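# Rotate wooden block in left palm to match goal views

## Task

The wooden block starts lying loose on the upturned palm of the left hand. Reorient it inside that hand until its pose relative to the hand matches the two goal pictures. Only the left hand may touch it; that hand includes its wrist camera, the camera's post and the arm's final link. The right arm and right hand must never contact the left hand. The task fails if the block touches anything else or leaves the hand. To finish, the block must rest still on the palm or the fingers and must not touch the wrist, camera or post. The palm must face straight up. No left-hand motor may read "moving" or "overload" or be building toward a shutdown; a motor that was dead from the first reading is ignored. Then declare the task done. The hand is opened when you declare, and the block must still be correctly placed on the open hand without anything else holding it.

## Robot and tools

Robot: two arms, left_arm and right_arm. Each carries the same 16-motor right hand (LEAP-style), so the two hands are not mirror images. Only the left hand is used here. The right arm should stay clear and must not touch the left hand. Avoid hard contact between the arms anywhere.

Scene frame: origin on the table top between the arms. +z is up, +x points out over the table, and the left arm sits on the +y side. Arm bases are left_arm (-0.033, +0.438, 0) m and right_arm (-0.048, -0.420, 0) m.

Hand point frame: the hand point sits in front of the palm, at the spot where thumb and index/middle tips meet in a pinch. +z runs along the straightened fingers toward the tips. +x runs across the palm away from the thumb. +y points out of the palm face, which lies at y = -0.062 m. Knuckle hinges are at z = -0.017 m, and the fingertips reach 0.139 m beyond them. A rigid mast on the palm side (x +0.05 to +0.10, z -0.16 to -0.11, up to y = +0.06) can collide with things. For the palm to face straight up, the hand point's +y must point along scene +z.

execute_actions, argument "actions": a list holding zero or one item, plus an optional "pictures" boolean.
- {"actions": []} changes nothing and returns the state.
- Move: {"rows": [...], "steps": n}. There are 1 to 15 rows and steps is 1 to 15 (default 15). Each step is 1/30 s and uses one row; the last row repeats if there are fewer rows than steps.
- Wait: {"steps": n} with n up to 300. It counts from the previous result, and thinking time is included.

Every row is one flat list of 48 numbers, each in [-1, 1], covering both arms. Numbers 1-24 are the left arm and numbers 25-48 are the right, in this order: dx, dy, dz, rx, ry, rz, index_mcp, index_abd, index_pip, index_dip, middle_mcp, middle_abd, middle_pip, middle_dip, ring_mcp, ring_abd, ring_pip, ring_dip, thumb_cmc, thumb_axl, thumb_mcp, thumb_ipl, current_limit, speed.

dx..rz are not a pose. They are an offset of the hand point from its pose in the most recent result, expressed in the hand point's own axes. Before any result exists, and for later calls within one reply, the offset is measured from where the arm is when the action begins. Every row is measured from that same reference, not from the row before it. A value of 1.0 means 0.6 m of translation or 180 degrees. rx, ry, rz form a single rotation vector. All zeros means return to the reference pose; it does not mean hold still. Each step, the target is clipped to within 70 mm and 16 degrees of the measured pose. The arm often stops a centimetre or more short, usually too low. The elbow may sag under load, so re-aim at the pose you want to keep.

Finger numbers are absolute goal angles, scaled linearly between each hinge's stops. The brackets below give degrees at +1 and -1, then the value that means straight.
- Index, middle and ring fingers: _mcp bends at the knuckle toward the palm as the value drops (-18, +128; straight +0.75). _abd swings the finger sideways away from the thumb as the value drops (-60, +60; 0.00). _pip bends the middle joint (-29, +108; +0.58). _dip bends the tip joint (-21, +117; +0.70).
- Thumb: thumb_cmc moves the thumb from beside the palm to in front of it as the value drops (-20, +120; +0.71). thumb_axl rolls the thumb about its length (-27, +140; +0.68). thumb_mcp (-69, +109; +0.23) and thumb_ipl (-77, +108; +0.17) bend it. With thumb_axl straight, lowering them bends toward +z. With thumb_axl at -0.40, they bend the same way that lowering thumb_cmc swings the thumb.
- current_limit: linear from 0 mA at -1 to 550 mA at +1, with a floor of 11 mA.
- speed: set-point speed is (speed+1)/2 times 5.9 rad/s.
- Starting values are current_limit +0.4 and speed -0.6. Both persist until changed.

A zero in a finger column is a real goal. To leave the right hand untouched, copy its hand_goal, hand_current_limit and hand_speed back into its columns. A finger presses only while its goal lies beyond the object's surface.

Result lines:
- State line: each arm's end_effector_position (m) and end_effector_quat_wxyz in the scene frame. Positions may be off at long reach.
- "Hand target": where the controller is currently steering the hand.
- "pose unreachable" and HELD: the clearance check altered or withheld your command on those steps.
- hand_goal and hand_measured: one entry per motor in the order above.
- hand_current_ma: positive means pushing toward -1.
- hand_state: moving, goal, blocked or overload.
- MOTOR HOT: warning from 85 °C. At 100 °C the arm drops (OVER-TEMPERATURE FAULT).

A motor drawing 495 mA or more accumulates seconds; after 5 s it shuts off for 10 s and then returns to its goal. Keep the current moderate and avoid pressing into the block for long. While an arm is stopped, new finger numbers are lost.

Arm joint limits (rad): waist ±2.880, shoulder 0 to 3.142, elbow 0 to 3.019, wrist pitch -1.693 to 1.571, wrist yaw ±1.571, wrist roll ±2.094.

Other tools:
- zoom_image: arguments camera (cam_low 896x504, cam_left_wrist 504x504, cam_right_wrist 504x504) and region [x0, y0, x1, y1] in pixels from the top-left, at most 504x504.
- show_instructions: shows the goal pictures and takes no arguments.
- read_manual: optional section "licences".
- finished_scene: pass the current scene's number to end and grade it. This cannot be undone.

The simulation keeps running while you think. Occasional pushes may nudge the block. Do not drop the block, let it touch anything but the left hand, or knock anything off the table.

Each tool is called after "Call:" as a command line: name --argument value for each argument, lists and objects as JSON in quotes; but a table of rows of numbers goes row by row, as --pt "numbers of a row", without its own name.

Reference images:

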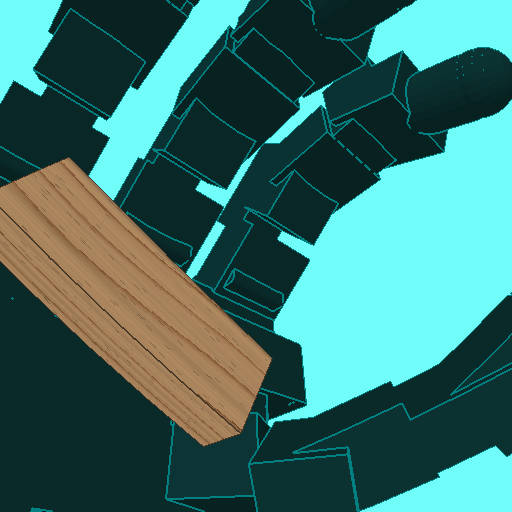

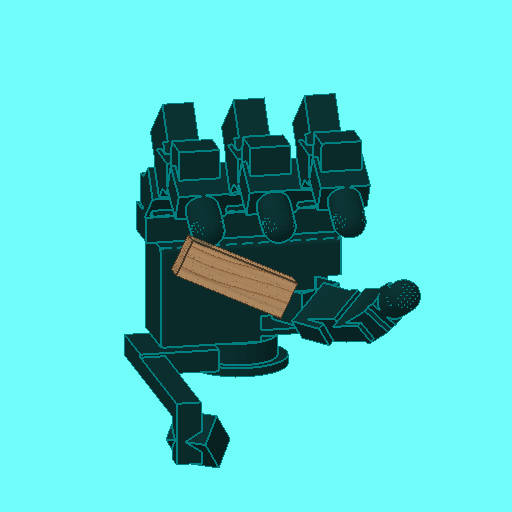

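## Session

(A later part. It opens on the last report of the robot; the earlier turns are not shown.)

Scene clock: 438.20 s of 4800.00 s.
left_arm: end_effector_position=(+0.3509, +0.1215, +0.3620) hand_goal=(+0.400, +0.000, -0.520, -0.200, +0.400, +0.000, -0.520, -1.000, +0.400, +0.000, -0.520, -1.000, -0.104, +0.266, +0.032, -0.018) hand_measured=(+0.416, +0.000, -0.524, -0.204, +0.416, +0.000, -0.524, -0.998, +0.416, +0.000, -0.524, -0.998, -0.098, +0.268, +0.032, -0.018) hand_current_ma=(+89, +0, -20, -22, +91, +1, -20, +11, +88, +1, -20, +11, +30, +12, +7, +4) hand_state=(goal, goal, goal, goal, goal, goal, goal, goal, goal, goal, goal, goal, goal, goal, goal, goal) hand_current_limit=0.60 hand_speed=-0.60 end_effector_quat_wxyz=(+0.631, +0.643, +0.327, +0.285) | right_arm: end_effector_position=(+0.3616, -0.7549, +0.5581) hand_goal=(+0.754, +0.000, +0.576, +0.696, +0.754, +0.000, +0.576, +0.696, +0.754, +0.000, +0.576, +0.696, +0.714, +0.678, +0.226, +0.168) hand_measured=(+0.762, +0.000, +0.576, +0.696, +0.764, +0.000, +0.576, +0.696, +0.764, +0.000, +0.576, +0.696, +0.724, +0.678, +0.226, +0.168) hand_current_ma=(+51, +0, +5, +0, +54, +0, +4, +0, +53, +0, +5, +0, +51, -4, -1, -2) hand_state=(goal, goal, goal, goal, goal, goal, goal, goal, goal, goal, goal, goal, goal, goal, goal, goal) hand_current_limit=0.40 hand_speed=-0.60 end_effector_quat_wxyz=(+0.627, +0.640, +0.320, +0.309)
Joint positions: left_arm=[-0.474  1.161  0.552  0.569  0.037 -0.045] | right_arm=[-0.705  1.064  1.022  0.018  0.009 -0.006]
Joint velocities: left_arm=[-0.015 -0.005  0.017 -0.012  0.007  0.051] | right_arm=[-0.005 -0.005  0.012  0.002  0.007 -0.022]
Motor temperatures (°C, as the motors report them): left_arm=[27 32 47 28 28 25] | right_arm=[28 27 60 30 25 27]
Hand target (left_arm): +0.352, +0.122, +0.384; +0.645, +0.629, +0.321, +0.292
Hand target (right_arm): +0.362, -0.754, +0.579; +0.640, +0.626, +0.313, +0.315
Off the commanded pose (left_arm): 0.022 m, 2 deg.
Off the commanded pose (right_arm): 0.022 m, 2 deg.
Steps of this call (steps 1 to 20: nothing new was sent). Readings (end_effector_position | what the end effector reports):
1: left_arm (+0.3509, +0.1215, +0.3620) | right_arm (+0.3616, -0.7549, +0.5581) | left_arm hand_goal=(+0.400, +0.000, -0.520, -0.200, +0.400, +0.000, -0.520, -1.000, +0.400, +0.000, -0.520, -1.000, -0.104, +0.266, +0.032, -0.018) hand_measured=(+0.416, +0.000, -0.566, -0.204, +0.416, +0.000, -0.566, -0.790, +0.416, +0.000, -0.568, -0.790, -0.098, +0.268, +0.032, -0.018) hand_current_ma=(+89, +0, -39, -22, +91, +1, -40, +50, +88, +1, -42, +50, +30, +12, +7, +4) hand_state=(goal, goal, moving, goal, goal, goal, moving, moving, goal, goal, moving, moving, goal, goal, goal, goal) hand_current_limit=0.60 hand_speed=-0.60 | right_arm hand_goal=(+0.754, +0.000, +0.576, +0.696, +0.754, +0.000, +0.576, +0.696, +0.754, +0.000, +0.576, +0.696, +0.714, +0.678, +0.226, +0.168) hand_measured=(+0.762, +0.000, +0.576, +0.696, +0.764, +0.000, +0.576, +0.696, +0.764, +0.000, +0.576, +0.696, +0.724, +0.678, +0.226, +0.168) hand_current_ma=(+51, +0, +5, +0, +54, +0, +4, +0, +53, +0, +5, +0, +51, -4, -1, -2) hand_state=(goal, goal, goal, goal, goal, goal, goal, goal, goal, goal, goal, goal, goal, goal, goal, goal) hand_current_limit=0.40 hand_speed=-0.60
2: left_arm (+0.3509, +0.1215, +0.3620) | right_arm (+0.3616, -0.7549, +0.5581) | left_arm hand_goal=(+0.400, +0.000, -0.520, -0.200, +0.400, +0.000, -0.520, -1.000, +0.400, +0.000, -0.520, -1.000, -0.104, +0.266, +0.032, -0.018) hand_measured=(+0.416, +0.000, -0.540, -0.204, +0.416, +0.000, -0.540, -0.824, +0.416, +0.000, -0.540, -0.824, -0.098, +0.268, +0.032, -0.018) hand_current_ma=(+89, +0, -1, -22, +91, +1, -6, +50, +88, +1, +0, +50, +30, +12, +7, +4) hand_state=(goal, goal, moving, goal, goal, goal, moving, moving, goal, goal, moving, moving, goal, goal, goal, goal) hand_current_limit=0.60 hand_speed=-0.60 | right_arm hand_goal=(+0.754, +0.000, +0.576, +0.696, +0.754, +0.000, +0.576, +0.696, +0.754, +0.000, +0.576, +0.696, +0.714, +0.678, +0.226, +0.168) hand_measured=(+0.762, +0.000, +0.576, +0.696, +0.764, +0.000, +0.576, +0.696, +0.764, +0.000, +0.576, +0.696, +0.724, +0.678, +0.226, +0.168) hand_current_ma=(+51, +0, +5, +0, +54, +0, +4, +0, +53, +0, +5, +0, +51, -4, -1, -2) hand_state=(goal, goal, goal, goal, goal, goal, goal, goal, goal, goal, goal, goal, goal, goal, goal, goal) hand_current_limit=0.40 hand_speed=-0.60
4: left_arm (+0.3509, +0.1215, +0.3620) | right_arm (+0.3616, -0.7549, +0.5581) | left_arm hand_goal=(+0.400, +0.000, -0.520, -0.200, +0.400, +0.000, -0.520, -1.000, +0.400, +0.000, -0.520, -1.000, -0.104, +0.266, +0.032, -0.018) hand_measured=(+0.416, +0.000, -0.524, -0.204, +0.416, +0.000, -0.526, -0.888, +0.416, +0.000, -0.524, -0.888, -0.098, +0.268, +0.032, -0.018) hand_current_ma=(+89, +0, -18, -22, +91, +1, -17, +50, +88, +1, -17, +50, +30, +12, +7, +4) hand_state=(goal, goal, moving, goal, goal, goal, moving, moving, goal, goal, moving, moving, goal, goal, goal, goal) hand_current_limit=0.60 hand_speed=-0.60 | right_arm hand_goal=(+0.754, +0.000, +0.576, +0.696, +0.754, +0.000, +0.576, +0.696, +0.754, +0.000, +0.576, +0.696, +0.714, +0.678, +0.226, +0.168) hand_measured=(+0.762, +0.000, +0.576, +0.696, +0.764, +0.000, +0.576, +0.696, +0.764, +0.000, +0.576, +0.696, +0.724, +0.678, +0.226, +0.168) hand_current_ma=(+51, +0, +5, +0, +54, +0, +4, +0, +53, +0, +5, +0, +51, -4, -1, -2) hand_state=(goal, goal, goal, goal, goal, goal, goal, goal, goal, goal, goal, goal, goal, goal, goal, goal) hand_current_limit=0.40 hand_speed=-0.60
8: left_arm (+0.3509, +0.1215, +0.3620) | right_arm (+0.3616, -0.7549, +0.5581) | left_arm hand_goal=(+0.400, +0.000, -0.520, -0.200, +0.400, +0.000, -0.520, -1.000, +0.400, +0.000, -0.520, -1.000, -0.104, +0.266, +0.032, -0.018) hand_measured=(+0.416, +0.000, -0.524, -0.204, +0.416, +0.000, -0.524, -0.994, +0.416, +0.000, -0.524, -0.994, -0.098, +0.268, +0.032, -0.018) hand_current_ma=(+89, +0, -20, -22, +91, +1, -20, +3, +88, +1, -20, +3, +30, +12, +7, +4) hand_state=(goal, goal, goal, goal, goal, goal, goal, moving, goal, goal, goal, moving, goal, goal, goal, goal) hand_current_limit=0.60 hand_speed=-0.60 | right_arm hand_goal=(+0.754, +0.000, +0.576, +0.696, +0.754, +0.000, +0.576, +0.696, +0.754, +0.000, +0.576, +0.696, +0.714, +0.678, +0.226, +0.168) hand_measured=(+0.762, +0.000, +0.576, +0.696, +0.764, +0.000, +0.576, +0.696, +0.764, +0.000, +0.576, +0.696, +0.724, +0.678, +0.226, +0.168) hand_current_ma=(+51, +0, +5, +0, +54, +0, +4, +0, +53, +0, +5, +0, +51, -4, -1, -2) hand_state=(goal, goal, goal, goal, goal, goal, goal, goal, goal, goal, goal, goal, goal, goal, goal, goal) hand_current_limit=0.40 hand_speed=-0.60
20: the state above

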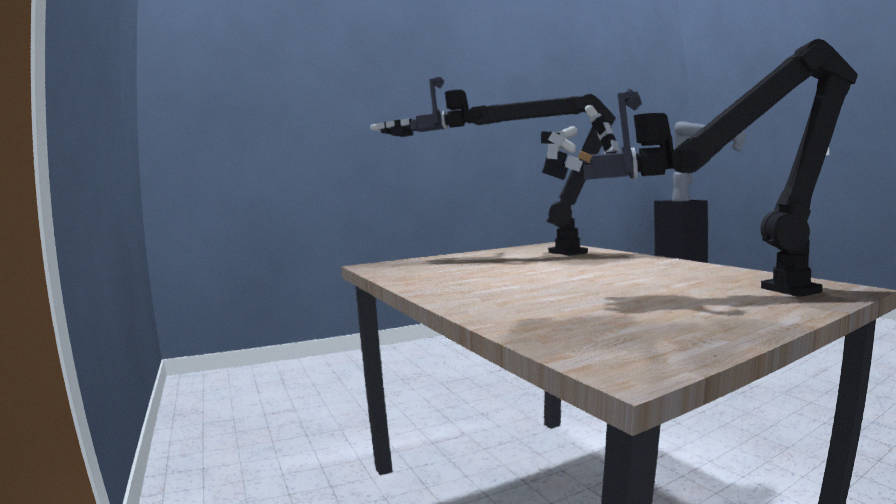

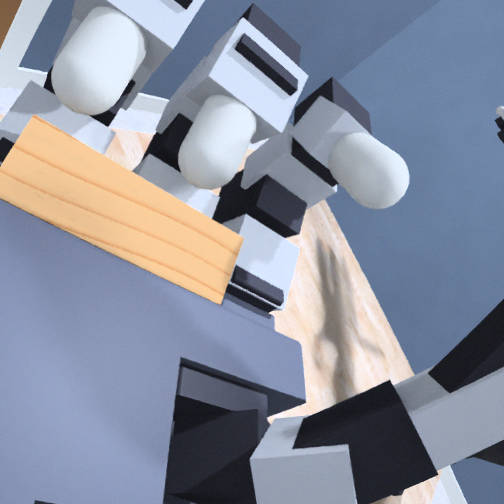

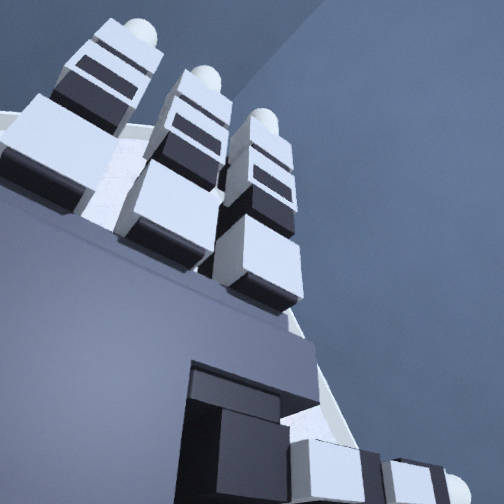

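Call:
execute_actions --actions '[{"rows": [[0,0.037,0,-0.0135,0,0, 0.4,0,-0.52,-0.2, 0.4,0,-0.52,-0.3, 0.4,0,-0.52,-0.3, -0.104,0.266,0.032,-0.018, 0.6,-0.3, 0,0.036,0,-0.0135,0,0, 0.754,0,0.576,0.696, 0.754,0,0.576,0.696, 0.754,0,0.576,0.696, 0.714,0.678,0.226,0.168, 0.4,-0.6]], "steps": 12}]' --pictures false

Call:
execute_actions --actions '[{"rows": [[0,0.037,0,-0.0135,0,0, 0.4,0,-0.52,-0.2, 0.4,0,-1.0,-0.3, 0.4,0,-1.0,-0.3, -0.104,0.266,0.032,-0.018, 0.6,-0.3, 0,0.036,0,-0.0135,0,0, 0.754,0,0.576,0.696, 0.754,0,0.576,0.696, 0.754,0,0.576,0.696, 0.714,0.678,0.226,0.168, 0.4,-0.6]], "steps": 15}]' --pictures false

Call:
execute_actions --actions '[{"rows": [[0,0.037,0,-0.0135,0,0, 0.4,0,-0.52,-0.2, 0.4,0,-1.0,-0.7, 0.4,0,-1.0,-0.7, -0.104,0.266,0.032,-0.018, 0.6,-0.3, 0,0.036,0,-0.0135,0,0, 0.754,0,0.576,0.696, 0.754,0,0.576,0.696, 0.754,0,0.576,0.696, 0.714,0.678,0.226,0.168, 0.4,-0.6]], "steps": 15}]' --pictures false

Call:
execute_actions --actions '[{"rows": [[0,0.037,0,-0.0135,0,0, 0.4,0,-0.52,-0.2, 0.4,-0.35,-1.0,-0.7, 0.4,-0.35,-1.0,-0.7, -0.104,0.266,0.032,-0.018, 0.6,-0.8, 0,0.036,0,-0.0135,0,0, 0.754,0,0.576,0.696, 0.754,0,0.576,0.696, 0.754,0,0.576,0.696, 0.714,0.678,0.226,0.168, 0.4,-0.6]], "steps": 15}]' --pictures false

Call:
execute_actions --actions '[{"steps": 15}]'

Scene clock: 498.60 s of 4800.00 s.
left_arm: end_effector_position=(+0.3509, +0.1215, +0.3620) hand_goal=(+0.400, +0.000, -0.520, -0.200, +0.400, +0.000, -0.520, -0.300, +0.400, +0.000, -0.520, -0.300, -0.104, +0.266, +0.032, -0.018) hand_measured=(+0.416, +0.000, -0.524, -0.204, +0.416, +0.000, -0.524, -0.676, +0.416, +0.000, -0.524, -0.676, -0.098, +0.268, +0.032, -0.018) hand_current_ma=(+89, +0, -20, -22, +91, +1, -19, -61, +88, +1, -20, -62, +30, +12, +7, +4) hand_state=(goal, goal, goal, goal, goal, goal, goal, moving, goal, goal, goal, moving, goal, goal, goal, goal) hand_current_limit=0.60 hand_speed=-0.30 end_effector_quat_wxyz=(+0.631, +0.643, +0.327, +0.285) | right_arm: end_effector_position=(+0.3616, -0.7549, +0.5581) hand_goal=(+0.754, +0.000, +0.576, +0.696, +0.754, +0.000, +0.576, +0.696, +0.754, +0.000, +0.576, +0.696, +0.714, +0.678, +0.226, +0.168) hand_measured=(+0.762, +0.000, +0.576, +0.696, +0.764, +0.000, +0.576, +0.696, +0.764, +0.000, +0.576, +0.696, +0.724, +0.678, +0.226, +0.168) hand_current_ma=(+51, +0, +5, +0, +54, +0, +4, +0, +53, +0, +5, +0, +51, -4, -1, -2) hand_state=(goal, goal, goal, goal, goal, goal, goal, goal, goal, goal, goal, goal, goal, goal, goal, goal) hand_current_limit=0.40 hand_speed=-0.60 end_effector_quat_wxyz=(+0.627, +0.640, +0.320, +0.309)
Joint positions: left_arm=[-0.474  1.161  0.552  0.569  0.037 -0.045] | right_arm=[-0.705  1.064  1.022  0.018  0.009 -0.006]
Joint velocities: left_arm=[-0.005 -0.005  0.017  0.002  0.022 -0.066] | right_arm=[-0.005 -0.024 -0.002 -0.007 -0.095 -0.037]
Motor temperatures (°C, as the motors report them): left_arm=[27 32 49 28 28 25] | right_arm=[28 27 62 30 25 27]
Hand target (left_arm): +0.352, +0.122, +0.384; +0.645, +0.629, +0.321, +0.292
Hand target (right_arm): +0.362, -0.754, +0.579; +0.640, +0.626, +0.313, +0.315
Off the commanded pose (left_arm): 0.022 m, 2 deg.
Off the commanded pose (right_arm): 0.022 m, 2 deg.
Steps of this call (steps 1 to 1800: nothing new was sent; steps 1801 to 1812: all 12 steps of this action). Readings (end_effector_position | what the end effector reports):
1801: left_arm (+0.3509, +0.1215, +0.3620) | right_arm (+0.3616, -0.7549, +0.5581) | left_arm hand_goal=(+0.400, +0.000, -0.520, -0.200, +0.400, +0.000, -0.520, -0.300, +0.400, +0.000, -0.520, -0.300, -0.104, +0.266, +0.032, -0.018) hand_measured=(+0.416, +0.000, -0.524, -0.204, +0.416, +0.000, -0.524, -0.998, +0.416, +0.000, -0.524, -0.998, -0.098, +0.268, +0.032, -0.018) hand_current_ma=(+89, +0, -20, -22, +91, +1, -20, +11, +88, +1, -20, +11, +30, +12, +7, +4) hand_state=(goal, goal, goal, goal, goal, goal, goal, moving, goal, goal, goal, moving, goal, goal, goal, goal) hand_current_limit=0.60 hand_speed=-0.30 | right_arm hand_goal=(+0.754, +0.000, +0.576, +0.696, +0.754, +0.000, +0.576, +0.696, +0.754, +0.000, +0.576, +0.696, +0.714, +0.678, +0.226, +0.168) hand_measured=(+0.762, +0.000, +0.576, +0.696, +0.764, +0.000, +0.576, +0.696, +0.764, +0.000, +0.576, +0.696, +0.724, +0.678, +0.226, +0.168) hand_current_ma=(+51, +0, +5, +0, +54, +0, +4, +0, +53, +0, +5, +0, +51, -4, -1, -2) hand_state=(goal, goal, goal, goal, goal, goal, goal, goal, goal, goal, goal, goal, goal, goal, goal, goal) hand_current_limit=0.40 hand_speed=-0.60
1802: left_arm (+0.3509, +0.1215, +0.3620) | right_arm (+0.3616, -0.7549, +0.5581) | left_arm hand_goal=(+0.400, +0.000, -0.520, -0.200, +0.400, +0.000, -0.520, -0.300, +0.400, +0.000, -0.520, -0.300, -0.104, +0.266, +0.032, -0.018) hand_measured=(+0.416, +0.000, -0.524, -0.204, +0.416, +0.000, -0.524, -0.998, +0.416, +0.000, -0.524, -0.998, -0.098, +0.268, +0.032, -0.018) hand_current_ma=(+89, +0, -20, -22, +91, +1, -20, -109, +88, +1, -20, -109, +30, +12, +7, +4) hand_state=(goal, goal, goal, goal, goal, goal, goal, moving, goal, goal, goal, moving, goal, goal, goal, goal) hand_current_limit=0.60 hand_speed=-0.30 | right_arm hand_goal=(+0.754, +0.000, +0.576, +0.696, +0.754, +0.000, +0.576, +0.696, +0.754, +0.000, +0.576, +0.696, +0.714, +0.678, +0.226, +0.168) hand_measured=(+0.762, +0.000, +0.576, +0.696, +0.764, +0.000, +0.576, +0.696, +0.764, +0.000, +0.576, +0.696, +0.724, +0.678, +0.226, +0.168) hand_current_ma=(+51, +0, +5, +0, +54, +0, +4, +0, +53, +0, +5, +0, +51, -4, -1, -2) hand_state=(goal, goal, goal, goal, goal, goal, goal, goal, goal, goal, goal, goal, goal, goal, goal, goal) hand_current_limit=0.40 hand_speed=-0.60
1804: left_arm (+0.3509, +0.1215, +0.3620) | right_arm (+0.3616, -0.7549, +0.5581) | left_arm hand_goal=(+0.400, +0.000, -0.520, -0.200, +0.400, +0.000, -0.520, -0.300, +0.400, +0.000, -0.520, -0.300, -0.104, +0.266, +0.032, -0.018) hand_measured=(+0.416, +0.000, -0.524, -0.204, +0.416, +0.000, -0.524, -0.942, +0.416, +0.000, -0.524, -0.942, -0.098, +0.268, +0.032, -0.018) hand_current_ma=(+89, +0, -20, -22, +91, +1, -19, -81, +88, +1, -20, -81, +30, +12, +7, +4) hand_state=(goal, goal, goal, goal, goal, goal, goal, moving, goal, goal, goal, moving, goal, goal, goal, goal) hand_current_limit=0.60 hand_speed=-0.30 | right_arm hand_goal=(+0.754, +0.000, +0.576, +0.696, +0.754, +0.000, +0.576, +0.696, +0.754, +0.000, +0.576, +0.696, +0.714, +0.678, +0.226, +0.168) hand_measured=(+0.762, +0.000, +0.576, +0.696, +0.764, +0.000, +0.576, +0.696, +0.764, +0.000, +0.576, +0.696, +0.724, +0.678, +0.226, +0.168) hand_current_ma=(+51, +0, +5, +0, +54, +0, +4, +0, +53, +0, +5, +0, +51, -4, -1, -2) hand_state=(goal, goal, goal, goal, goal, goal, goal, goal, goal, goal, goal, goal, goal, goal, goal, goal) hand_current_limit=0.40 hand_speed=-0.60
1808: left_arm (+0.3509, +0.1215, +0.3620) | right_arm (+0.3616, -0.7549, +0.5581) | left_arm hand_goal=(+0.400, +0.000, -0.520, -0.200, +0.400, +0.000, -0.520, -0.300, +0.400, +0.000, -0.520, -0.300, -0.104, +0.266, +0.032, -0.018) hand_measured=(+0.416, +0.000, -0.524, -0.204, +0.416, +0.000, -0.524, -0.810, +0.416, +0.000, -0.524, -0.808, -0.098, +0.268, +0.032, -0.018) hand_current_ma=(+89, +0, -20, -22, +91, +1, -19, -65, +88, +1, -20, -65, +30, +12, +7, +4) hand_state=(goal, goal, goal, goal, goal, goal, goal, moving, goal, goal, goal, moving, goal, goal, goal, goal) hand_current_limit=0.60 hand_speed=-0.30 | right_arm hand_goal=(+0.754, +0.000, +0.576, +0.696, +0.754, +0.000, +0.576, +0.696, +0.754, +0.000, +0.576, +0.696, +0.714, +0.678, +0.226, +0.168) hand_measured=(+0.762, +0.000, +0.576, +0.696, +0.764, +0.000, +0.576, +0.696, +0.764, +0.000, +0.576, +0.696, +0.724, +0.678, +0.226, +0.168) hand_current_ma=(+51, +0, +5, +0, +54, +0, +4, +0, +53, +0, +5, +0, +51, -4, -1, -2) hand_state=(goal, goal, goal, goal, goal, goal, goal, goal, goal, goal, goal, goal, goal, goal, goal, goal) hand_current_limit=0.40 hand_speed=-0.60
1812: the state above

Scene clock: 499.10 s of 4800.00 s.
left_arm: end_effector_position=(+0.3509, +0.1215, +0.3620) hand_goal=(+0.400, +0.000, -0.520, -0.200, +0.400, +0.000, -1.000, -0.300, +0.400, +0.000, -1.000, -0.300, -0.104, +0.266, +0.032, -0.018) hand_measured=(+0.416, +0.000, -0.524, -0.204, +0.416, +0.000, -0.986, -0.302, +0.416, +0.000, -0.952, -0.304, -0.098, +0.268, +0.032, -0.018) hand_current_ma=(+89, +0, -20, -22, +91, +1, +80, +7, +88, +1, +29, -20, +30, +12, +7, +4) hand_state=(goal, goal, goal, goal, goal, goal, moving, moving, goal, goal, moving, goal, goal, goal, goal, goal) hand_current_limit=0.60 hand_speed=-0.30 end_effector_quat_wxyz=(+0.631, +0.643, +0.327, +0.285) | right_arm: end_effector_position=(+0.3616, -0.7549, +0.5581) hand_goal=(+0.754, +0.000, +0.576, +0.696, +0.754, +0.000, +0.576, +0.696, +0.754, +0.000, +0.576, +0.696, +0.714, +0.678, +0.226, +0.168) hand_measured=(+0.762, +0.000, +0.576, +0.696, +0.764, +0.000, +0.576, +0.696, +0.764, +0.000, +0.576, +0.696, +0.724, +0.678, +0.226, +0.168) hand_current_ma=(+51, +0, +5, +0, +54, +0, +4, +0, +53, +0, +5, +0, +51, -4, -1, -2) hand_state=(goal, goal, goal, goal, goal, goal, goal, goal, goal, goal, goal, goal, goal, goal, goal, goal) hand_current_limit=0.40 hand_speed=-0.60 end_effector_quat_wxyz=(+0.627, +0.640, +0.320, +0.309)
Joint positions: left_arm=[-0.474  1.161  0.552  0.569  0.037 -0.045] | right_arm=[-0.705  1.064  1.022  0.018  0.009 -0.006]
Joint velocities: left_arm=[-0.005 -0.005  0.007  0.007 -0.037 -0.037] | right_arm=[ 0.005 -0.015 -0.007 -0.002  0.037  0.037]
Motor temperatures (°C, as the motors report them): left_arm=[27 32 49 28 28 25] | right_arm=[28 27 62 30 25 27]
Hand target (left_arm): +0.352, +0.122, +0.384; +0.645, +0.629, +0.321, +0.292
Hand target (right_arm): +0.362, -0.754, +0.579; +0.640, +0.626, +0.313, +0.315
Off the commanded pose (left_arm): 0.022 m, 2 deg.
Off the commanded pose (right_arm): 0.022 m, 2 deg.
Steps of this call (steps 1 to 15: all 15 steps of this action). Readings (end_effector_position | what the end effector reports):
1: left_arm (+0.3509, +0.1215, +0.3620) | right_arm (+0.3616, -0.7549, +0.5581) | left_arm hand_goal=(+0.400, +0.000, -0.520, -0.200, +0.400, +0.000, -1.000, -0.300, +0.400, +0.000, -1.000, -0.300, -0.104, +0.266, +0.032, -0.018) hand_measured=(+0.416, +0.000, -0.524, -0.204, +0.416, +0.000, -0.524, -0.642, +0.416, +0.000, -0.524, -0.642, -0.098, +0.268, +0.032, -0.018) hand_current_ma=(+89, +0, -20, -22, +91, +1, -19, -59, +88, +1, -20, -60, +30, +12, +7, +4) hand_state=(goal, goal, goal, goal, goal, goal, moving, moving, goal, goal, moving, moving, goal, goal, goal, goal) hand_current_limit=0.60 hand_speed=-0.30 | right_arm hand_goal=(+0.754, +0.000, +0.576, +0.696, +0.754, +0.000, +0.576, +0.696, +0.754, +0.000, +0.576, +0.696, +0.714, +0.678, +0.226, +0.168) hand_measured=(+0.762, +0.000, +0.576, +0.696, +0.764, +0.000, +0.576, +0.696, +0.764, +0.000, +0.576, +0.696, +0.724, +0.678, +0.226, +0.168) hand_current_ma=(+51, +0, +5, +0, +54, +0, +4, +0, +53, +0, +5, +0, +51, -4, -1, -2) hand_state=(goal, goal, goal, goal, goal, goal, goal, goal, goal, goal, goal, goal, goal, goal, goal, goal) hand_current_limit=0.40 hand_speed=-0.60
2: left_arm (+0.3509, +0.1215, +0.3620) | right_arm (+0.3616, -0.7549, +0.5581) | left_arm hand_goal=(+0.400, +0.000, -0.520, -0.200, +0.400, +0.000, -1.000, -0.300, +0.400, +0.000, -1.000, -0.300, -0.104, +0.266, +0.032, -0.018) hand_measured=(+0.416, +0.000, -0.524, -0.204, +0.416, +0.000, -0.524, -0.610, +0.416, +0.000, -0.524, -0.608, -0.098, +0.268, +0.032, -0.018) hand_current_ma=(+89, +0, -20, -22, +91, +1, +91, -61, +88, +1, +103, -61, +30, +12, +7, +4) hand_state=(goal, goal, goal, goal, goal, goal, moving, moving, goal, goal, moving, moving, goal, goal, goal, goal) hand_current_limit=0.60 hand_speed=-0.30 | right_arm hand_goal=(+0.754, +0.000, +0.576, +0.696, +0.754, +0.000, +0.576, +0.696, +0.754, +0.000, +0.576, +0.696, +0.714, +0.678, +0.226, +0.168) hand_measured=(+0.762, +0.000, +0.576, +0.696, +0.764, +0.000, +0.576, +0.696, +0.764, +0.000, +0.576, +0.696, +0.724, +0.678, +0.226, +0.168) hand_current_ma=(+51, +0, +5, +0, +54, +0, +4, +0, +53, +0, +5, +0, +51, -4, -1, -2) hand_state=(goal, goal, goal, goal, goal, goal, goal, goal, goal, goal, goal, goal, goal, goal, goal, goal) hand_current_limit=0.40 hand_speed=-0.60
4: left_arm (+0.3509, +0.1215, +0.3620) | right_arm (+0.3616, -0.7549, +0.5581) | left_arm hand_goal=(+0.400, +0.000, -0.520, -0.200, +0.400, +0.000, -1.000, -0.300, +0.400, +0.000, -1.000, -0.300, -0.104, +0.266, +0.032, -0.018) hand_measured=(+0.416, +0.000, -0.524, -0.204, +0.416, +0.000, -0.586, -0.544, +0.416, +0.000, -0.580, -0.542, -0.098, +0.268, +0.032, -0.018) hand_current_ma=(+89, +0, -20, -22, +91, +1, +62, -61, +88, +1, +73, -61, +30, +12, +7, +4) hand_state=(goal, goal, goal, goal, goal, goal, moving, moving, goal, goal, moving, moving, goal, goal, goal, goal) hand_current_limit=0.60 hand_speed=-0.30 | right_arm hand_goal=(+0.754, +0.000, +0.576, +0.696, +0.754, +0.000, +0.576, +0.696, +0.754, +0.000, +0.576, +0.696, +0.714, +0.678, +0.226, +0.168) hand_measured=(+0.762, +0.000, +0.576, +0.696, +0.764, +0.000, +0.576, +0.696, +0.764, +0.000, +0.576, +0.696, +0.724, +0.678, +0.226, +0.168) hand_current_ma=(+51, +0, +5, +0, +54, +0, +4, +0, +53, +0, +5, +0, +51, -4, -1, -2) hand_state=(goal, goal, goal, goal, goal, goal, goal, goal, goal, goal, goal, goal, goal, goal, goal, goal) hand_current_limit=0.40 hand_speed=-0.60
8: left_arm (+0.3509, +0.1215, +0.3620) | right_arm (+0.3616, -0.7549, +0.5581) | left_arm hand_goal=(+0.400, +0.000, -0.520, -0.200, +0.400, +0.000, -1.000, -0.300, +0.400, +0.000, -1.000, -0.300, -0.104, +0.266, +0.032, -0.018) hand_measured=(+0.416, +0.000, -0.524, -0.204, +0.416, +0.000, -0.742, -0.410, +0.416, +0.000, -0.714, -0.408, -0.098, +0.268, +0.032, -0.018) hand_current_ma=(+89, +0, -20, -22, +91, +1, +56, -60, +88, +1, +53, -61, +30, +12, +7, +4) hand_state=(goal, goal, goal, goal, goal, goal, moving, moving, goal, goal, moving, moving, goal, goal, goal, goal) hand_current_limit=0.60 hand_speed=-0.30 | right_arm hand_goal=(+0.754, +0.000, +0.576, +0.696, +0.754, +0.000, +0.576, +0.696, +0.754, +0.000, +0.576, +0.696, +0.714, +0.678, +0.226, +0.168) hand_measured=(+0.762, +0.000, +0.576, +0.696, +0.764, +0.000, +0.576, +0.696, +0.764, +0.000, +0.576, +0.696, +0.724, +0.678, +0.226, +0.168) hand_current_ma=(+51, +0, +5, +0, +54, +0, +4, +0, +53, +0, +5, +0, +51, -4, -1, -2) hand_state=(goal, goal, goal, goal, goal, goal, goal, goal, goal, goal, goal, goal, goal, goal, goal, goal) hand_current_limit=0.40 hand_speed=-0.60
15: the state above

Scene clock: 499.60 s of 4800.00 s.
left_arm: end_effector_position=(+0.3509, +0.1215, +0.3620) hand_goal=(+0.400, +0.000, -0.520, -0.200, +0.400, +0.000, -1.000, -0.700, +0.400, +0.000, -1.000, -0.700, -0.104, +0.266, +0.032, -0.018) hand_measured=(+0.416, +0.000, -0.524, -0.204, +0.416, +0.000, -0.944, -0.400, +0.416, +0.000, -0.946, -0.398, -0.098, +0.268, +0.032, -0.018) hand_current_ma=(+89, +0, -20, -22, +91, +1, +288, +429, +88, +1, +327, +429, +30, +12, +7, +4) hand_state=(goal, goal, goal, goal, goal, goal, moving, moving, goal, goal, moving, moving, goal, goal, goal, goal) hand_current_limit=0.60 hand_speed=-0.30 end_effector_quat_wxyz=(+0.631, +0.643, +0.327, +0.285) | right_arm: end_effector_position=(+0.3616, -0.7549, +0.5581) hand_goal=(+0.754, +0.000, +0.576, +0.696, +0.754, +0.000, +0.576, +0.696, +0.754, +0.000, +0.576, +0.696, +0.714, +0.678, +0.226, +0.168) hand_measured=(+0.762, +0.000, +0.576, +0.696, +0.764, +0.000, +0.576, +0.696, +0.764, +0.000, +0.576, +0.696, +0.724, +0.678, +0.226, +0.168) hand_current_ma=(+51, +0, +5, +0, +54, +0, +4, +0, +53, +0, +5, +0, +51, -4, -1, -2) hand_state=(goal, goal, goal, goal, goal, goal, goal, goal, goal, goal, goal, goal, goal, goal, goal, goal) hand_current_limit=0.40 hand_speed=-0.60 end_effector_quat_wxyz=(+0.627, +0.640, +0.320, +0.309)
Joint positions: left_arm=[-0.474  1.161  0.552  0.569  0.037 -0.045] | right_arm=[-0.705  1.064  1.022  0.018  0.009 -0.006]
Joint velocities: left_arm=[ 0.005 -0.015 -0.002 -0.002 -0.051  0.022] | right_arm=[-0.015 -0.005 -0.017 -0.032 -0.022  0.037]
Motor temperatures (°C, as the motors report them): left_arm=[27 32 49 28 28 25] | right_arm=[28 27 62 30 25 27]
Hand target (left_arm): +0.352, +0.122, +0.384; +0.645, +0.629, +0.321, +0.292
Hand target (right_arm): +0.362, -0.754, +0.579; +0.640, +0.626, +0.313, +0.315
Off the commanded pose (left_arm): 0.022 m, 2 deg.
Off the commanded pose (right_arm): 0.022 m, 2 deg.
Steps of this call (steps 1 to 15: all 15 steps of this action). Readings (end_effector_position | what the end effector reports):
1: left_arm (+0.3509, +0.1215, +0.3620) | right_arm (+0.3616, -0.7549, +0.5581) | left_arm hand_goal=(+0.400, +0.000, -0.520, -0.200, +0.400, +0.000, -1.000, -0.700, +0.400, +0.000, -1.000, -0.700, -0.104, +0.266, +0.032, -0.018) hand_measured=(+0.416, +0.000, -0.524, -0.204, +0.416, +0.000, -0.986, -0.300, +0.416, +0.000, -0.982, -0.304, -0.098, +0.268, +0.032, -0.018) hand_current_ma=(+89, +0, -20, -22, +91, +1, +73, +3, +88, +1, -19, -21, +30, +12, +7, +4) hand_state=(goal, goal, goal, goal, goal, goal, moving, moving, goal, goal, moving, moving, goal, goal, goal, goal) hand_current_limit=0.60 hand_speed=-0.30 | right_arm hand_goal=(+0.754, +0.000, +0.576, +0.696, +0.754, +0.000, +0.576, +0.696, +0.754, +0.000, +0.576, +0.696, +0.714, +0.678, +0.226, +0.168) hand_measured=(+0.762, +0.000, +0.576, +0.696, +0.764, +0.000, +0.576, +0.696, +0.764, +0.000, +0.576, +0.696, +0.724, +0.678, +0.226, +0.168) hand_current_ma=(+51, +0, +5, +0, +54, +0, +4, +0, +53, +0, +5, +0, +51, -4, -1, -2) hand_state=(goal, goal, goal, goal, goal, goal, goal, goal, goal, goal, goal, goal, goal, goal, goal, goal) hand_current_limit=0.40 hand_speed=-0.60
2: left_arm (+0.3509, +0.1215, +0.3620) | right_arm (+0.3616, -0.7549, +0.5581) | left_arm hand_goal=(+0.400, +0.000, -0.520, -0.200, +0.400, +0.000, -1.000, -0.700, +0.400, +0.000, -1.000, -0.700, -0.104, +0.266, +0.032, -0.018) hand_measured=(+0.416, +0.000, -0.524, -0.204, +0.416, +0.000, -0.988, -0.300, +0.416, +0.000, -0.986, -0.302, -0.098, +0.268, +0.032, -0.018) hand_current_ma=(+89, +0, -20, -22, +91, +1, +67, +126, +88, +1, +98, +133, +30, +12, +7, +4) hand_state=(goal, goal, goal, goal, goal, goal, goal, moving, goal, goal, moving, moving, goal, goal, goal, goal) hand_current_limit=0.60 hand_speed=-0.30 | right_arm hand_goal=(+0.754, +0.000, +0.576, +0.696, +0.754, +0.000, +0.576, +0.696, +0.754, +0.000, +0.576, +0.696, +0.714, +0.678, +0.226, +0.168) hand_measured=(+0.762, +0.000, +0.576, +0.696, +0.764, +0.000, +0.576, +0.696, +0.764, +0.000, +0.576, +0.696, +0.724, +0.678, +0.226, +0.168) hand_current_ma=(+51, +0, +5, +0, +54, +0, +4, +0, +53, +0, +5, +0, +51, -4, -1, -2) hand_state=(goal, goal, goal, goal, goal, goal, goal, goal, goal, goal, goal, goal, goal, goal, goal, goal) hand_current_limit=0.40 hand_speed=-0.60
4: left_arm (+0.3509, +0.1215, +0.3620) | right_arm (+0.3616, -0.7549, +0.5581) | left_arm hand_goal=(+0.400, +0.000, -0.520, -0.200, +0.400, +0.000, -1.000, -0.700, +0.400, +0.000, -1.000, -0.700, -0.104, +0.266, +0.032, -0.018) hand_measured=(+0.416, +0.000, -0.524, -0.204, +0.416, +0.000, -0.978, -0.336, +0.416, +0.000, -0.980, -0.336, -0.098, +0.268, +0.032, -0.018) hand_current_ma=(+89, +0, -20, -22, +91, +1, +149, +272, +88, +1, +168, +283, +30, +12, +7, +4) hand_state=(goal, goal, goal, goal, goal, goal, moving, moving, goal, goal, moving, moving, goal, goal, goal, goal) hand_current_limit=0.60 hand_speed=-0.30 | right_arm hand_goal=(+0.754, +0.000, +0.576, +0.696, +0.754, +0.000, +0.576, +0.696, +0.754, +0.000, +0.576, +0.696, +0.714, +0.678, +0.226, +0.168) hand_measured=(+0.762, +0.000, +0.576, +0.696, +0.764, +0.000, +0.576, +0.696, +0.764, +0.000, +0.576, +0.696, +0.724, +0.678, +0.226, +0.168) hand_current_ma=(+51, +0, +5, +0, +54, +0, +4, +0, +53, +0, +5, +0, +51, -4, -1, -2) hand_state=(goal, goal, goal, goal, goal, goal, goal, goal, goal, goal, goal, goal, goal, goal, goal, goal) hand_current_limit=0.40 hand_speed=-0.60
8: left_arm (+0.3509, +0.1215, +0.3620) | right_arm (+0.3616, -0.7549, +0.5581) | left_arm hand_goal=(+0.400, +0.000, -0.520, -0.200, +0.400, +0.000, -1.000, -0.700, +0.400, +0.000, -1.000, -0.700, -0.104, +0.266, +0.032, -0.018) hand_measured=(+0.416, +0.000, -0.524, -0.204, +0.416, +0.000, -0.956, -0.380, +0.416, +0.000, -0.958, -0.378, -0.098, +0.268, +0.032, -0.018) hand_current_ma=(+89, +0, -20, -22, +91, +1, +243, +376, +88, +1, +275, +376, +30, +12, +7, +4) hand_state=(goal, goal, goal, goal, goal, goal, moving, moving, goal, goal, moving, moving, goal, goal, goal, goal) hand_current_limit=0.60 hand_speed=-0.30 | right_arm hand_goal=(+0.754, +0.000, +0.576, +0.696, +0.754, +0.000, +0.576, +0.696, +0.754, +0.000, +0.576, +0.696, +0.714, +0.678, +0.226, +0.168) hand_measured=(+0.762, +0.000, +0.576, +0.696, +0.764, +0.000, +0.576, +0.696, +0.764, +0.000, +0.576, +0.696, +0.724, +0.678, +0.226, +0.168) hand_current_ma=(+51, +0, +5, +0, +54, +0, +4, +0, +53, +0, +5, +0, +51, -4, -1, -2) hand_state=(goal, goal, goal, goal, goal, goal, goal, goal, goal, goal, goal, goal, goal, goal, goal, goal) hand_current_limit=0.40 hand_speed=-0.60
15: the state above

Scene clock: 500.10 s of 4800.00 s.
left_arm: end_effector_position=(+0.3509, +0.1215, +0.3620) hand_goal=(+0.400, +0.000, -0.520, -0.200, +0.400, -0.350, -1.000, -0.700, +0.400, -0.350, -1.000, -0.700, -0.104, +0.266, +0.032, -0.018) hand_measured=(+0.416, +0.000, -0.524, -0.204, +0.416, -0.208, -0.940, -0.414, +0.416, -0.206, -0.946, -0.406, -0.098, +0.268, +0.032, -0.018) hand_current_ma=(+89, +0, -20, -22, +91, +132, +307, +437, +88, +131, +330, +432, +30, +12, +7, +4) hand_state=(goal, goal, goal, goal, goal, moving, blocked, blocked, goal, moving, blocked, moving, goal, goal, goal, goal) hand_current_limit=0.60 hand_speed=-0.80 end_effector_quat_wxyz=(+0.631, +0.643, +0.327, +0.285) | right_arm: end_effector_position=(+0.3616, -0.7549, +0.5581) hand_goal=(+0.754, +0.000, +0.576, +0.696, +0.754, +0.000, +0.576, +0.696, +0.754, +0.000, +0.576, +0.696, +0.714, +0.678, +0.226, +0.168) hand_measured=(+0.762, +0.000, +0.576, +0.696, +0.764, +0.000, +0.576, +0.696, +0.764, +0.000, +0.576, +0.696, +0.724, +0.678, +0.226, +0.168) hand_current_ma=(+51, +0, +5, +0, +54, +0, +4, +0, +53, +0, +5, +0, +51, -4, -1, -2) hand_state=(goal, goal, goal, goal, goal, goal, goal, goal, goal, goal, goal, goal, goal, goal, goal, goal) hand_current_limit=0.40 hand_speed=-0.60 end_effector_quat_wxyz=(+0.627, +0.640, +0.320, +0.309)
Joint positions: left_arm=[-0.474  1.161  0.552  0.569  0.037 -0.045] | right_arm=[-0.705  1.064  1.022  0.018  0.009 -0.006]
Joint velocities: left_arm=[-0.015  0.005 -0.002 -0.002  0.037 -0.022] | right_arm=[-0.015 -0.015  0.007 -0.002  0.066 -0.037]
Motor temperatures (°C, as the motors report them): left_arm=[27 32 49 28 28 25] | right_arm=[28 27 62 30 25 27]
Hand target (left_arm): +0.352, +0.122, +0.384; +0.645, +0.629, +0.321, +0.292
Hand target (right_arm): +0.362, -0.754, +0.579; +0.640, +0.626, +0.313, +0.315
Off the commanded pose (left_arm): 0.022 m, 2 deg.
Off the commanded pose (right_arm): 0.022 m, 2 deg.
Steps of this call (steps 1 to 15: all 15 steps of this action). Readings (end_effector_position | what the end effector reports):
1: left_arm (+0.3509, +0.1215, +0.3620) | right_arm (+0.3616, -0.7549, +0.5581) | left_arm hand_goal=(+0.400, +0.000, -0.520, -0.200, +0.400, -0.350, -1.000, -0.700, +0.400, -0.350, -1.000, -0.700, -0.104, +0.266, +0.032, -0.018) hand_measured=(+0.416, +0.000, -0.524, -0.204, +0.416, +0.000, -0.944, -0.402, +0.416, +0.000, -0.946, -0.400, -0.098, +0.268, +0.032, -0.018) hand_current_ma=(+89, +0, -20, -22, +91, +1, +289, +431, +88, +1, +328, +431, +30, +12, +7, +4) hand_state=(goal, goal, goal, goal, goal, moving, blocked, moving, goal, moving, blocked, moving, goal, goal, goal, goal) hand_current_limit=0.60 hand_speed=-0.80 | right_arm hand_goal=(+0.754, +0.000, +0.576, +0.696, +0.754, +0.000, +0.576, +0.696, +0.754, +0.000, +0.576, +0.696, +0.714, +0.678, +0.226, +0.168) hand_measured=(+0.762, +0.000, +0.576, +0.696, +0.764, +0.000, +0.576, +0.696, +0.764, +0.000, +0.576, +0.696, +0.724, +0.678, +0.226, +0.168) hand_current_ma=(+51, +0, +5, +0, +54, +0, +4, +0, +53, +0, +5, +0, +51, -4, -1, -2) hand_state=(goal, goal, goal, goal, goal, goal, goal, goal, goal, goal, goal, goal, goal, goal, goal, goal) hand_current_limit=0.40 hand_speed=-0.60
2: left_arm (+0.3509, +0.1215, +0.3620) | right_arm (+0.3616, -0.7549, +0.5581) | left_arm hand_goal=(+0.400, +0.000, -0.520, -0.200, +0.400, -0.350, -1.000, -0.700, +0.400, -0.350, -1.000, -0.700, -0.104, +0.266, +0.032, -0.018) hand_measured=(+0.416, +0.000, -0.524, -0.204, +0.416, +0.000, -0.944, -0.402, +0.416, +0.000, -0.946, -0.400, -0.098, +0.268, +0.032, -0.018) hand_current_ma=(+89, +0, -20, -22, +91, +38, +291, +433, +88, +36, +330, +433, +30, +12, +7, +4) hand_state=(goal, goal, goal, goal, goal, moving, blocked, moving, goal, moving, blocked, moving, goal, goal, goal, goal) hand_current_limit=0.60 hand_speed=-0.80 | right_arm hand_goal=(+0.754, +0.000, +0.576, +0.696, +0.754, +0.000, +0.576, +0.696, +0.754, +0.000, +0.576, +0.696, +0.714, +0.678, +0.226, +0.168) hand_measured=(+0.762, +0.000, +0.576, +0.696, +0.764, +0.000, +0.576, +0.696, +0.764, +0.000, +0.576, +0.696, +0.724, +0.678, +0.226, +0.168) hand_current_ma=(+51, +0, +5, +0, +54, +0, +4, +0, +53, +0, +5, +0, +51, -4, -1, -2) hand_state=(goal, goal, goal, goal, goal, goal, goal, goal, goal, goal, goal, goal, goal, goal, goal, goal) hand_current_limit=0.40 hand_speed=-0.60
4: left_arm (+0.3509, +0.1215, +0.3620) | right_arm (+0.3616, -0.7549, +0.5581) | left_arm hand_goal=(+0.400, +0.000, -0.520, -0.200, +0.400, -0.350, -1.000, -0.700, +0.400, -0.350, -1.000, -0.700, -0.104, +0.266, +0.032, -0.018) hand_measured=(+0.416, +0.000, -0.524, -0.204, +0.416, -0.010, -0.942, -0.404, +0.416, -0.010, -0.946, -0.402, -0.098, +0.268, +0.032, -0.018) hand_current_ma=(+89, +0, -20, -22, +91, +150, +296, +426, +88, +138, +330, +440, +30, +12, +7, +4) hand_state=(goal, goal, goal, goal, goal, moving, blocked, moving, goal, moving, blocked, blocked, goal, goal, goal, goal) hand_current_limit=0.60 hand_speed=-0.80 | right_arm hand_goal=(+0.754, +0.000, +0.576, +0.696, +0.754, +0.000, +0.576, +0.696, +0.754, +0.000, +0.576, +0.696, +0.714, +0.678, +0.226, +0.168) hand_measured=(+0.762, +0.000, +0.576, +0.696, +0.764, +0.000, +0.576, +0.696, +0.764, +0.000, +0.576, +0.696, +0.724, +0.678, +0.226, +0.168) hand_current_ma=(+51, +0, +5, +0, +54, +0, +4, +0, +53, +0, +5, +0, +51, -4, -1, -2) hand_state=(goal, goal, goal, goal, goal, goal, goal, goal, goal, goal, goal, goal, goal, goal, goal, goal) hand_current_limit=0.40 hand_speed=-0.60
8: left_arm (+0.3509, +0.1215, +0.3620) | right_arm (+0.3616, -0.7549, +0.5581) | left_arm hand_goal=(+0.400, +0.000, -0.520, -0.200, +0.400, -0.350, -1.000, -0.700, +0.400, -0.350, -1.000, -0.700, -0.104, +0.266, +0.032, -0.018) hand_measured=(+0.416, +0.000, -0.524, -0.204, +0.416, -0.074, -0.940, -0.408, +0.416, -0.074, -0.946, -0.402, -0.098, +0.268, +0.032, -0.018) hand_current_ma=(+89, +0, -20, -22, +91, +151, +305, +426, +88, +141, +330, +438, +30, +12, +7, +4) hand_state=(goal, goal, goal, goal, goal, moving, blocked, moving, goal, moving, blocked, blocked, goal, goal, goal, goal) hand_current_limit=0.60 hand_speed=-0.80 | right_arm hand_goal=(+0.754, +0.000, +0.576, +0.696, +0.754, +0.000, +0.576, +0.696, +0.754, +0.000, +0.576, +0.696, +0.714, +0.678, +0.226, +0.168) hand_measured=(+0.762, +0.000, +0.576, +0.696, +0.764, +0.000, +0.576, +0.696, +0.764, +0.000, +0.576, +0.696, +0.724, +0.678, +0.226, +0.168) hand_current_ma=(+51, +0, +5, +0, +54, +0, +4, +0, +53, +0, +5, +0, +51, -4, -1, -2) hand_state=(goal, goal, goal, goal, goal, goal, goal, goal, goal, goal, goal, goal, goal, goal, goal, goal) hand_current_limit=0.40 hand_speed=-0.60
15: the state above

Scene clock: 500.60 s of 4800.00 s.
left_arm: end_effector_position=(+0.3509, +0.1215, +0.3620) hand_goal=(+0.400, +0.000, -0.520, -0.200, +0.400, -0.350, -1.000, -0.700, +0.400, -0.350, -1.000, -0.700, -0.104, +0.266, +0.032, -0.018) hand_measured=(+0.416, +0.000, -0.524, -0.204, +0.416, -0.328, -0.940, -0.418, +0.416, -0.324, -0.946, -0.410, -0.098, +0.268, +0.032, -0.018) hand_current_ma=(+89, +0, -20, -22, +91, +106, +307, +440, +88, +113, +330, +440, +30, +12, +7, +4) hand_state=(goal, goal, goal, goal, goal, blocked, blocked, blocked, goal, blocked, blocked, blocked, goal, goal, goal, goal) hand_current_limit=0.60 hand_speed=-0.80 end_effector_quat_wxyz=(+0.631, +0.643, +0.327, +0.285) | right_arm: end_effector_position=(+0.3616, -0.7549, +0.5581) hand_goal=(+0.754, +0.000, +0.576, +0.696, +0.754, +0.000, +0.576, +0.696, +0.754, +0.000, +0.576, +0.696, +0.714, +0.678, +0.226, +0.168) hand_measured=(+0.762, +0.000, +0.576, +0.696, +0.764, +0.000, +0.576, +0.696, +0.764, +0.000, +0.576, +0.696, +0.724, +0.678, +0.226, +0.168) hand_current_ma=(+51, +0, +5, +0, +54, +0, +4, +0, +53, +0, +5, +0, +51, -4, -1, -2) hand_state=(goal, goal, goal, goal, goal, goal, goal, goal, goal, goal, goal, goal, goal, goal, goal, goal) hand_current_limit=0.40 hand_speed=-0.60 end_effector_quat_wxyz=(+0.627, +0.640, +0.320, +0.309)
Joint positions: left_arm=[-0.474  1.161  0.552  0.569  0.037 -0.045] | right_arm=[-0.705  1.064  1.022  0.018  0.009 -0.006]
Joint velocities: left_arm=[-0.024 -0.005 -0.012  0.017 -0.022 -0.095] | right_arm=[-0.005 -0.005 -0.007 -0.022  0.007  0.022]
Motor temperatures (°C, as the motors report them): left_arm=[27 32 49 28 28 25] | right_arm=[28 27 62 30 25 27]
Hand target (left_arm): +0.352, +0.122, +0.384; +0.645, +0.629, +0.321, +0.292
Hand target (right_arm): +0.362, -0.754, +0.579; +0.640, +0.626, +0.313, +0.315
Off the commanded pose (left_arm): 0.022 m, 2 deg.
Off the commanded pose (right_arm): 0.022 m, 2 deg.
Steps of this call (steps 1 to 15: nothing new was sent). Readings (end_effector_position | what the end effector reports):
1: left_arm (+0.3509, +0.1215, +0.3620) | right_arm (+0.3616, -0.7549, +0.5581) | left_arm hand_goal=(+0.400, +0.000, -0.520, -0.200, +0.400, -0.350, -1.000, -0.700, +0.400, -0.350, -1.000, -0.700, -0.104, +0.266, +0.032, -0.018) hand_measured=(+0.416, +0.000, -0.524, -0.204, +0.416, -0.228, -0.940, -0.414, +0.416, -0.224, -0.946, -0.406, -0.098, +0.268, +0.032, -0.018) hand_current_ma=(+89, +0, -20, -22, +91, +131, +307, +437, +88, +131, +330, +432, +30, +12, +7, +4) hand_state=(goal, goal, goal, goal, goal, moving, blocked, blocked, goal, moving, blocked, moving, goal, goal, goal, goal) hand_current_limit=0.60 hand_speed=-0.80 | right_arm hand_goal=(+0.754, +0.000, +0.576, +0.696, +0.754, +0.000, +0.576, +0.696, +0.754, +0.000, +0.576, +0.696, +0.714, +0.678, +0.226, +0.168) hand_measured=(+0.762, +0.000, +0.576, +0.696, +0.764, +0.000, +0.576, +0.696, +0.764, +0.000, +0.576, +0.696, +0.724, +0.678, +0.226, +0.168) hand_current_ma=(+51, +0, +5, +0, +54, +0, +4, +0, +53, +0, +5, +0, +51, -4, -1, -2) hand_state=(goal, goal, goal, goal, goal, goal, goal, goal, goal, goal, goal, goal, goal, goal, goal, goal) hand_current_limit=0.40 hand_speed=-0.60
2: left_arm (+0.3509, +0.1215, +0.3620) | right_arm (+0.3616, -0.7549, +0.5581) | left_arm hand_goal=(+0.400, +0.000, -0.520, -0.200, +0.400, -0.350, -1.000, -0.700, +0.400, -0.350, -1.000, -0.700, -0.104, +0.266, +0.032, -0.018) hand_measured=(+0.416, +0.000, -0.524, -0.204, +0.416, -0.246, -0.940, -0.414, +0.416, -0.244, -0.946, -0.406, -0.098, +0.268, +0.032, -0.018) hand_current_ma=(+89, +0, -20, -22, +91, +132, +307, +438, +88, +133, +330, +433, +30, +12, +7, +4) hand_state=(goal, goal, goal, goal, goal, moving, blocked, blocked, goal, moving, blocked, moving, goal, goal, goal, goal) hand_current_limit=0.60 hand_speed=-0.80 | right_arm hand_goal=(+0.754, +0.000, +0.576, +0.696, +0.754, +0.000, +0.576, +0.696, +0.754, +0.000, +0.576, +0.696, +0.714, +0.678, +0.226, +0.168) hand_measured=(+0.762, +0.000, +0.576, +0.696, +0.764, +0.000, +0.576, +0.696, +0.764, +0.000, +0.576, +0.696, +0.724, +0.678, +0.226, +0.168) hand_current_ma=(+51, +0, +5, +0, +54, +0, +4, +0, +53, +0, +5, +0, +51, -4, -1, -2) hand_state=(goal, goal, goal, goal, goal, goal, goal, goal, goal, goal, goal, goal, goal, goal, goal, goal) hand_current_limit=0.40 hand_speed=-0.60
4: left_arm (+0.3509, +0.1215, +0.3620) | right_arm (+0.3616, -0.7549, +0.5581) | left_arm hand_goal=(+0.400, +0.000, -0.520, -0.200, +0.400, -0.350, -1.000, -0.700, +0.400, -0.350, -1.000, -0.700, -0.104, +0.266, +0.032, -0.018) hand_measured=(+0.416, +0.000, -0.524, -0.204, +0.416, -0.284, -0.940, -0.416, +0.416, -0.280, -0.946, -0.408, -0.098, +0.268, +0.032, -0.018) hand_current_ma=(+89, +0, -20, -22, +91, +129, +307, +433, +88, +132, +330, +431, +30, +12, +7, +4) hand_state=(goal, goal, goal, goal, goal, moving, blocked, blocked, goal, moving, blocked, moving, goal, goal, goal, goal) hand_current_limit=0.60 hand_speed=-0.80 | right_arm hand_goal=(+0.754, +0.000, +0.576, +0.696, +0.754, +0.000, +0.576, +0.696, +0.754, +0.000, +0.576, +0.696, +0.714, +0.678, +0.226, +0.168) hand_measured=(+0.762, +0.000, +0.576, +0.696, +0.764, +0.000, +0.576, +0.696, +0.764, +0.000, +0.576, +0.696, +0.724, +0.678, +0.226, +0.168) hand_current_ma=(+51, +0, +5, +0, +54, +0, +4, +0, +53, +0, +5, +0, +51, -4, -1, -2) hand_state=(goal, goal, goal, goal, goal, goal, goal, goal, goal, goal, goal, goal, goal, goal, goal, goal) hand_current_limit=0.40 hand_speed=-0.60
8: left_arm (+0.3509, +0.1215, +0.3620) | right_arm (+0.3616, -0.7549, +0.5581) | left_arm hand_goal=(+0.400, +0.000, -0.520, -0.200, +0.400, -0.350, -1.000, -0.700, +0.400, -0.350, -1.000, -0.700, -0.104, +0.266, +0.032, -0.018) hand_measured=(+0.416, +0.000, -0.524, -0.204, +0.416, -0.328, -0.940, -0.418, +0.416, -0.324, -0.946, -0.410, -0.098, +0.268, +0.032, -0.018) hand_current_ma=(+89, +0, -20, -22, +91, +105, +307, +440, +88, +112, +330, +440, +30, +12, +7, +4) hand_state=(goal, goal, goal, goal, goal, moving, blocked, blocked, goal, moving, blocked, blocked, goal, goal, goal, goal) hand_current_limit=0.60 hand_speed=-0.80 | right_arm hand_goal=(+0.754, +0.000, +0.576, +0.696, +0.754, +0.000, +0.576, +0.696, +0.754, +0.000, +0.576, +0.696, +0.714, +0.678, +0.226, +0.168) hand_measured=(+0.762, +0.000, +0.576, +0.696, +0.764, +0.000, +0.576, +0.696, +0.764, +0.000, +0.576, +0.696, +0.724, +0.678, +0.226, +0.168) hand_current_ma=(+51, +0, +5, +0, +54, +0, +4, +0, +53, +0, +5, +0, +51, -4, -1, -2) hand_state=(goal, goal, goal, goal, goal, goal, goal, goal, goal, goal, goal, goal, goal, goal, goal, goal) hand_current_limit=0.40 hand_speed=-0.60
15: the state above

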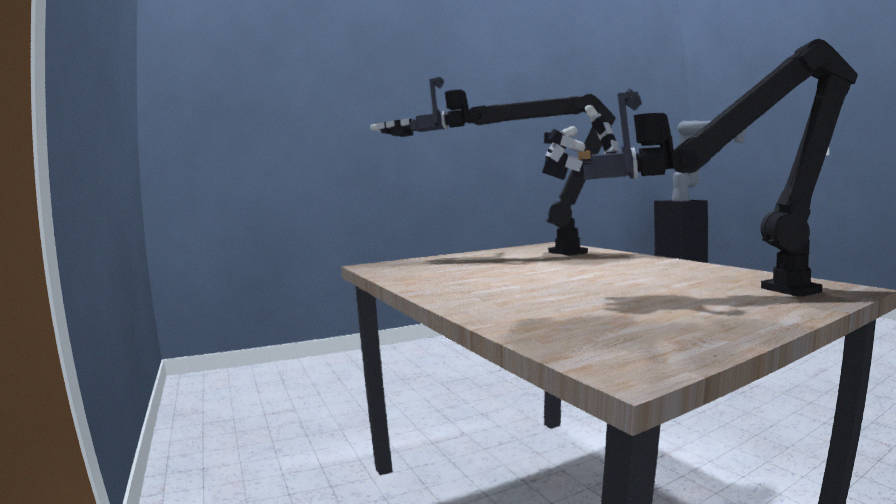

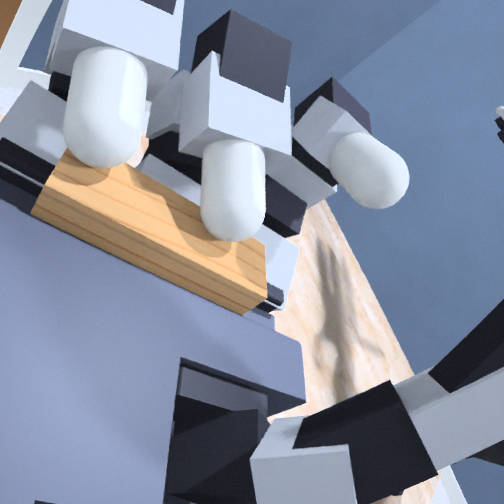

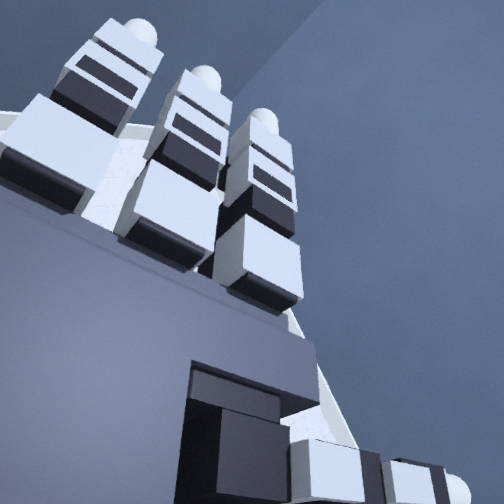

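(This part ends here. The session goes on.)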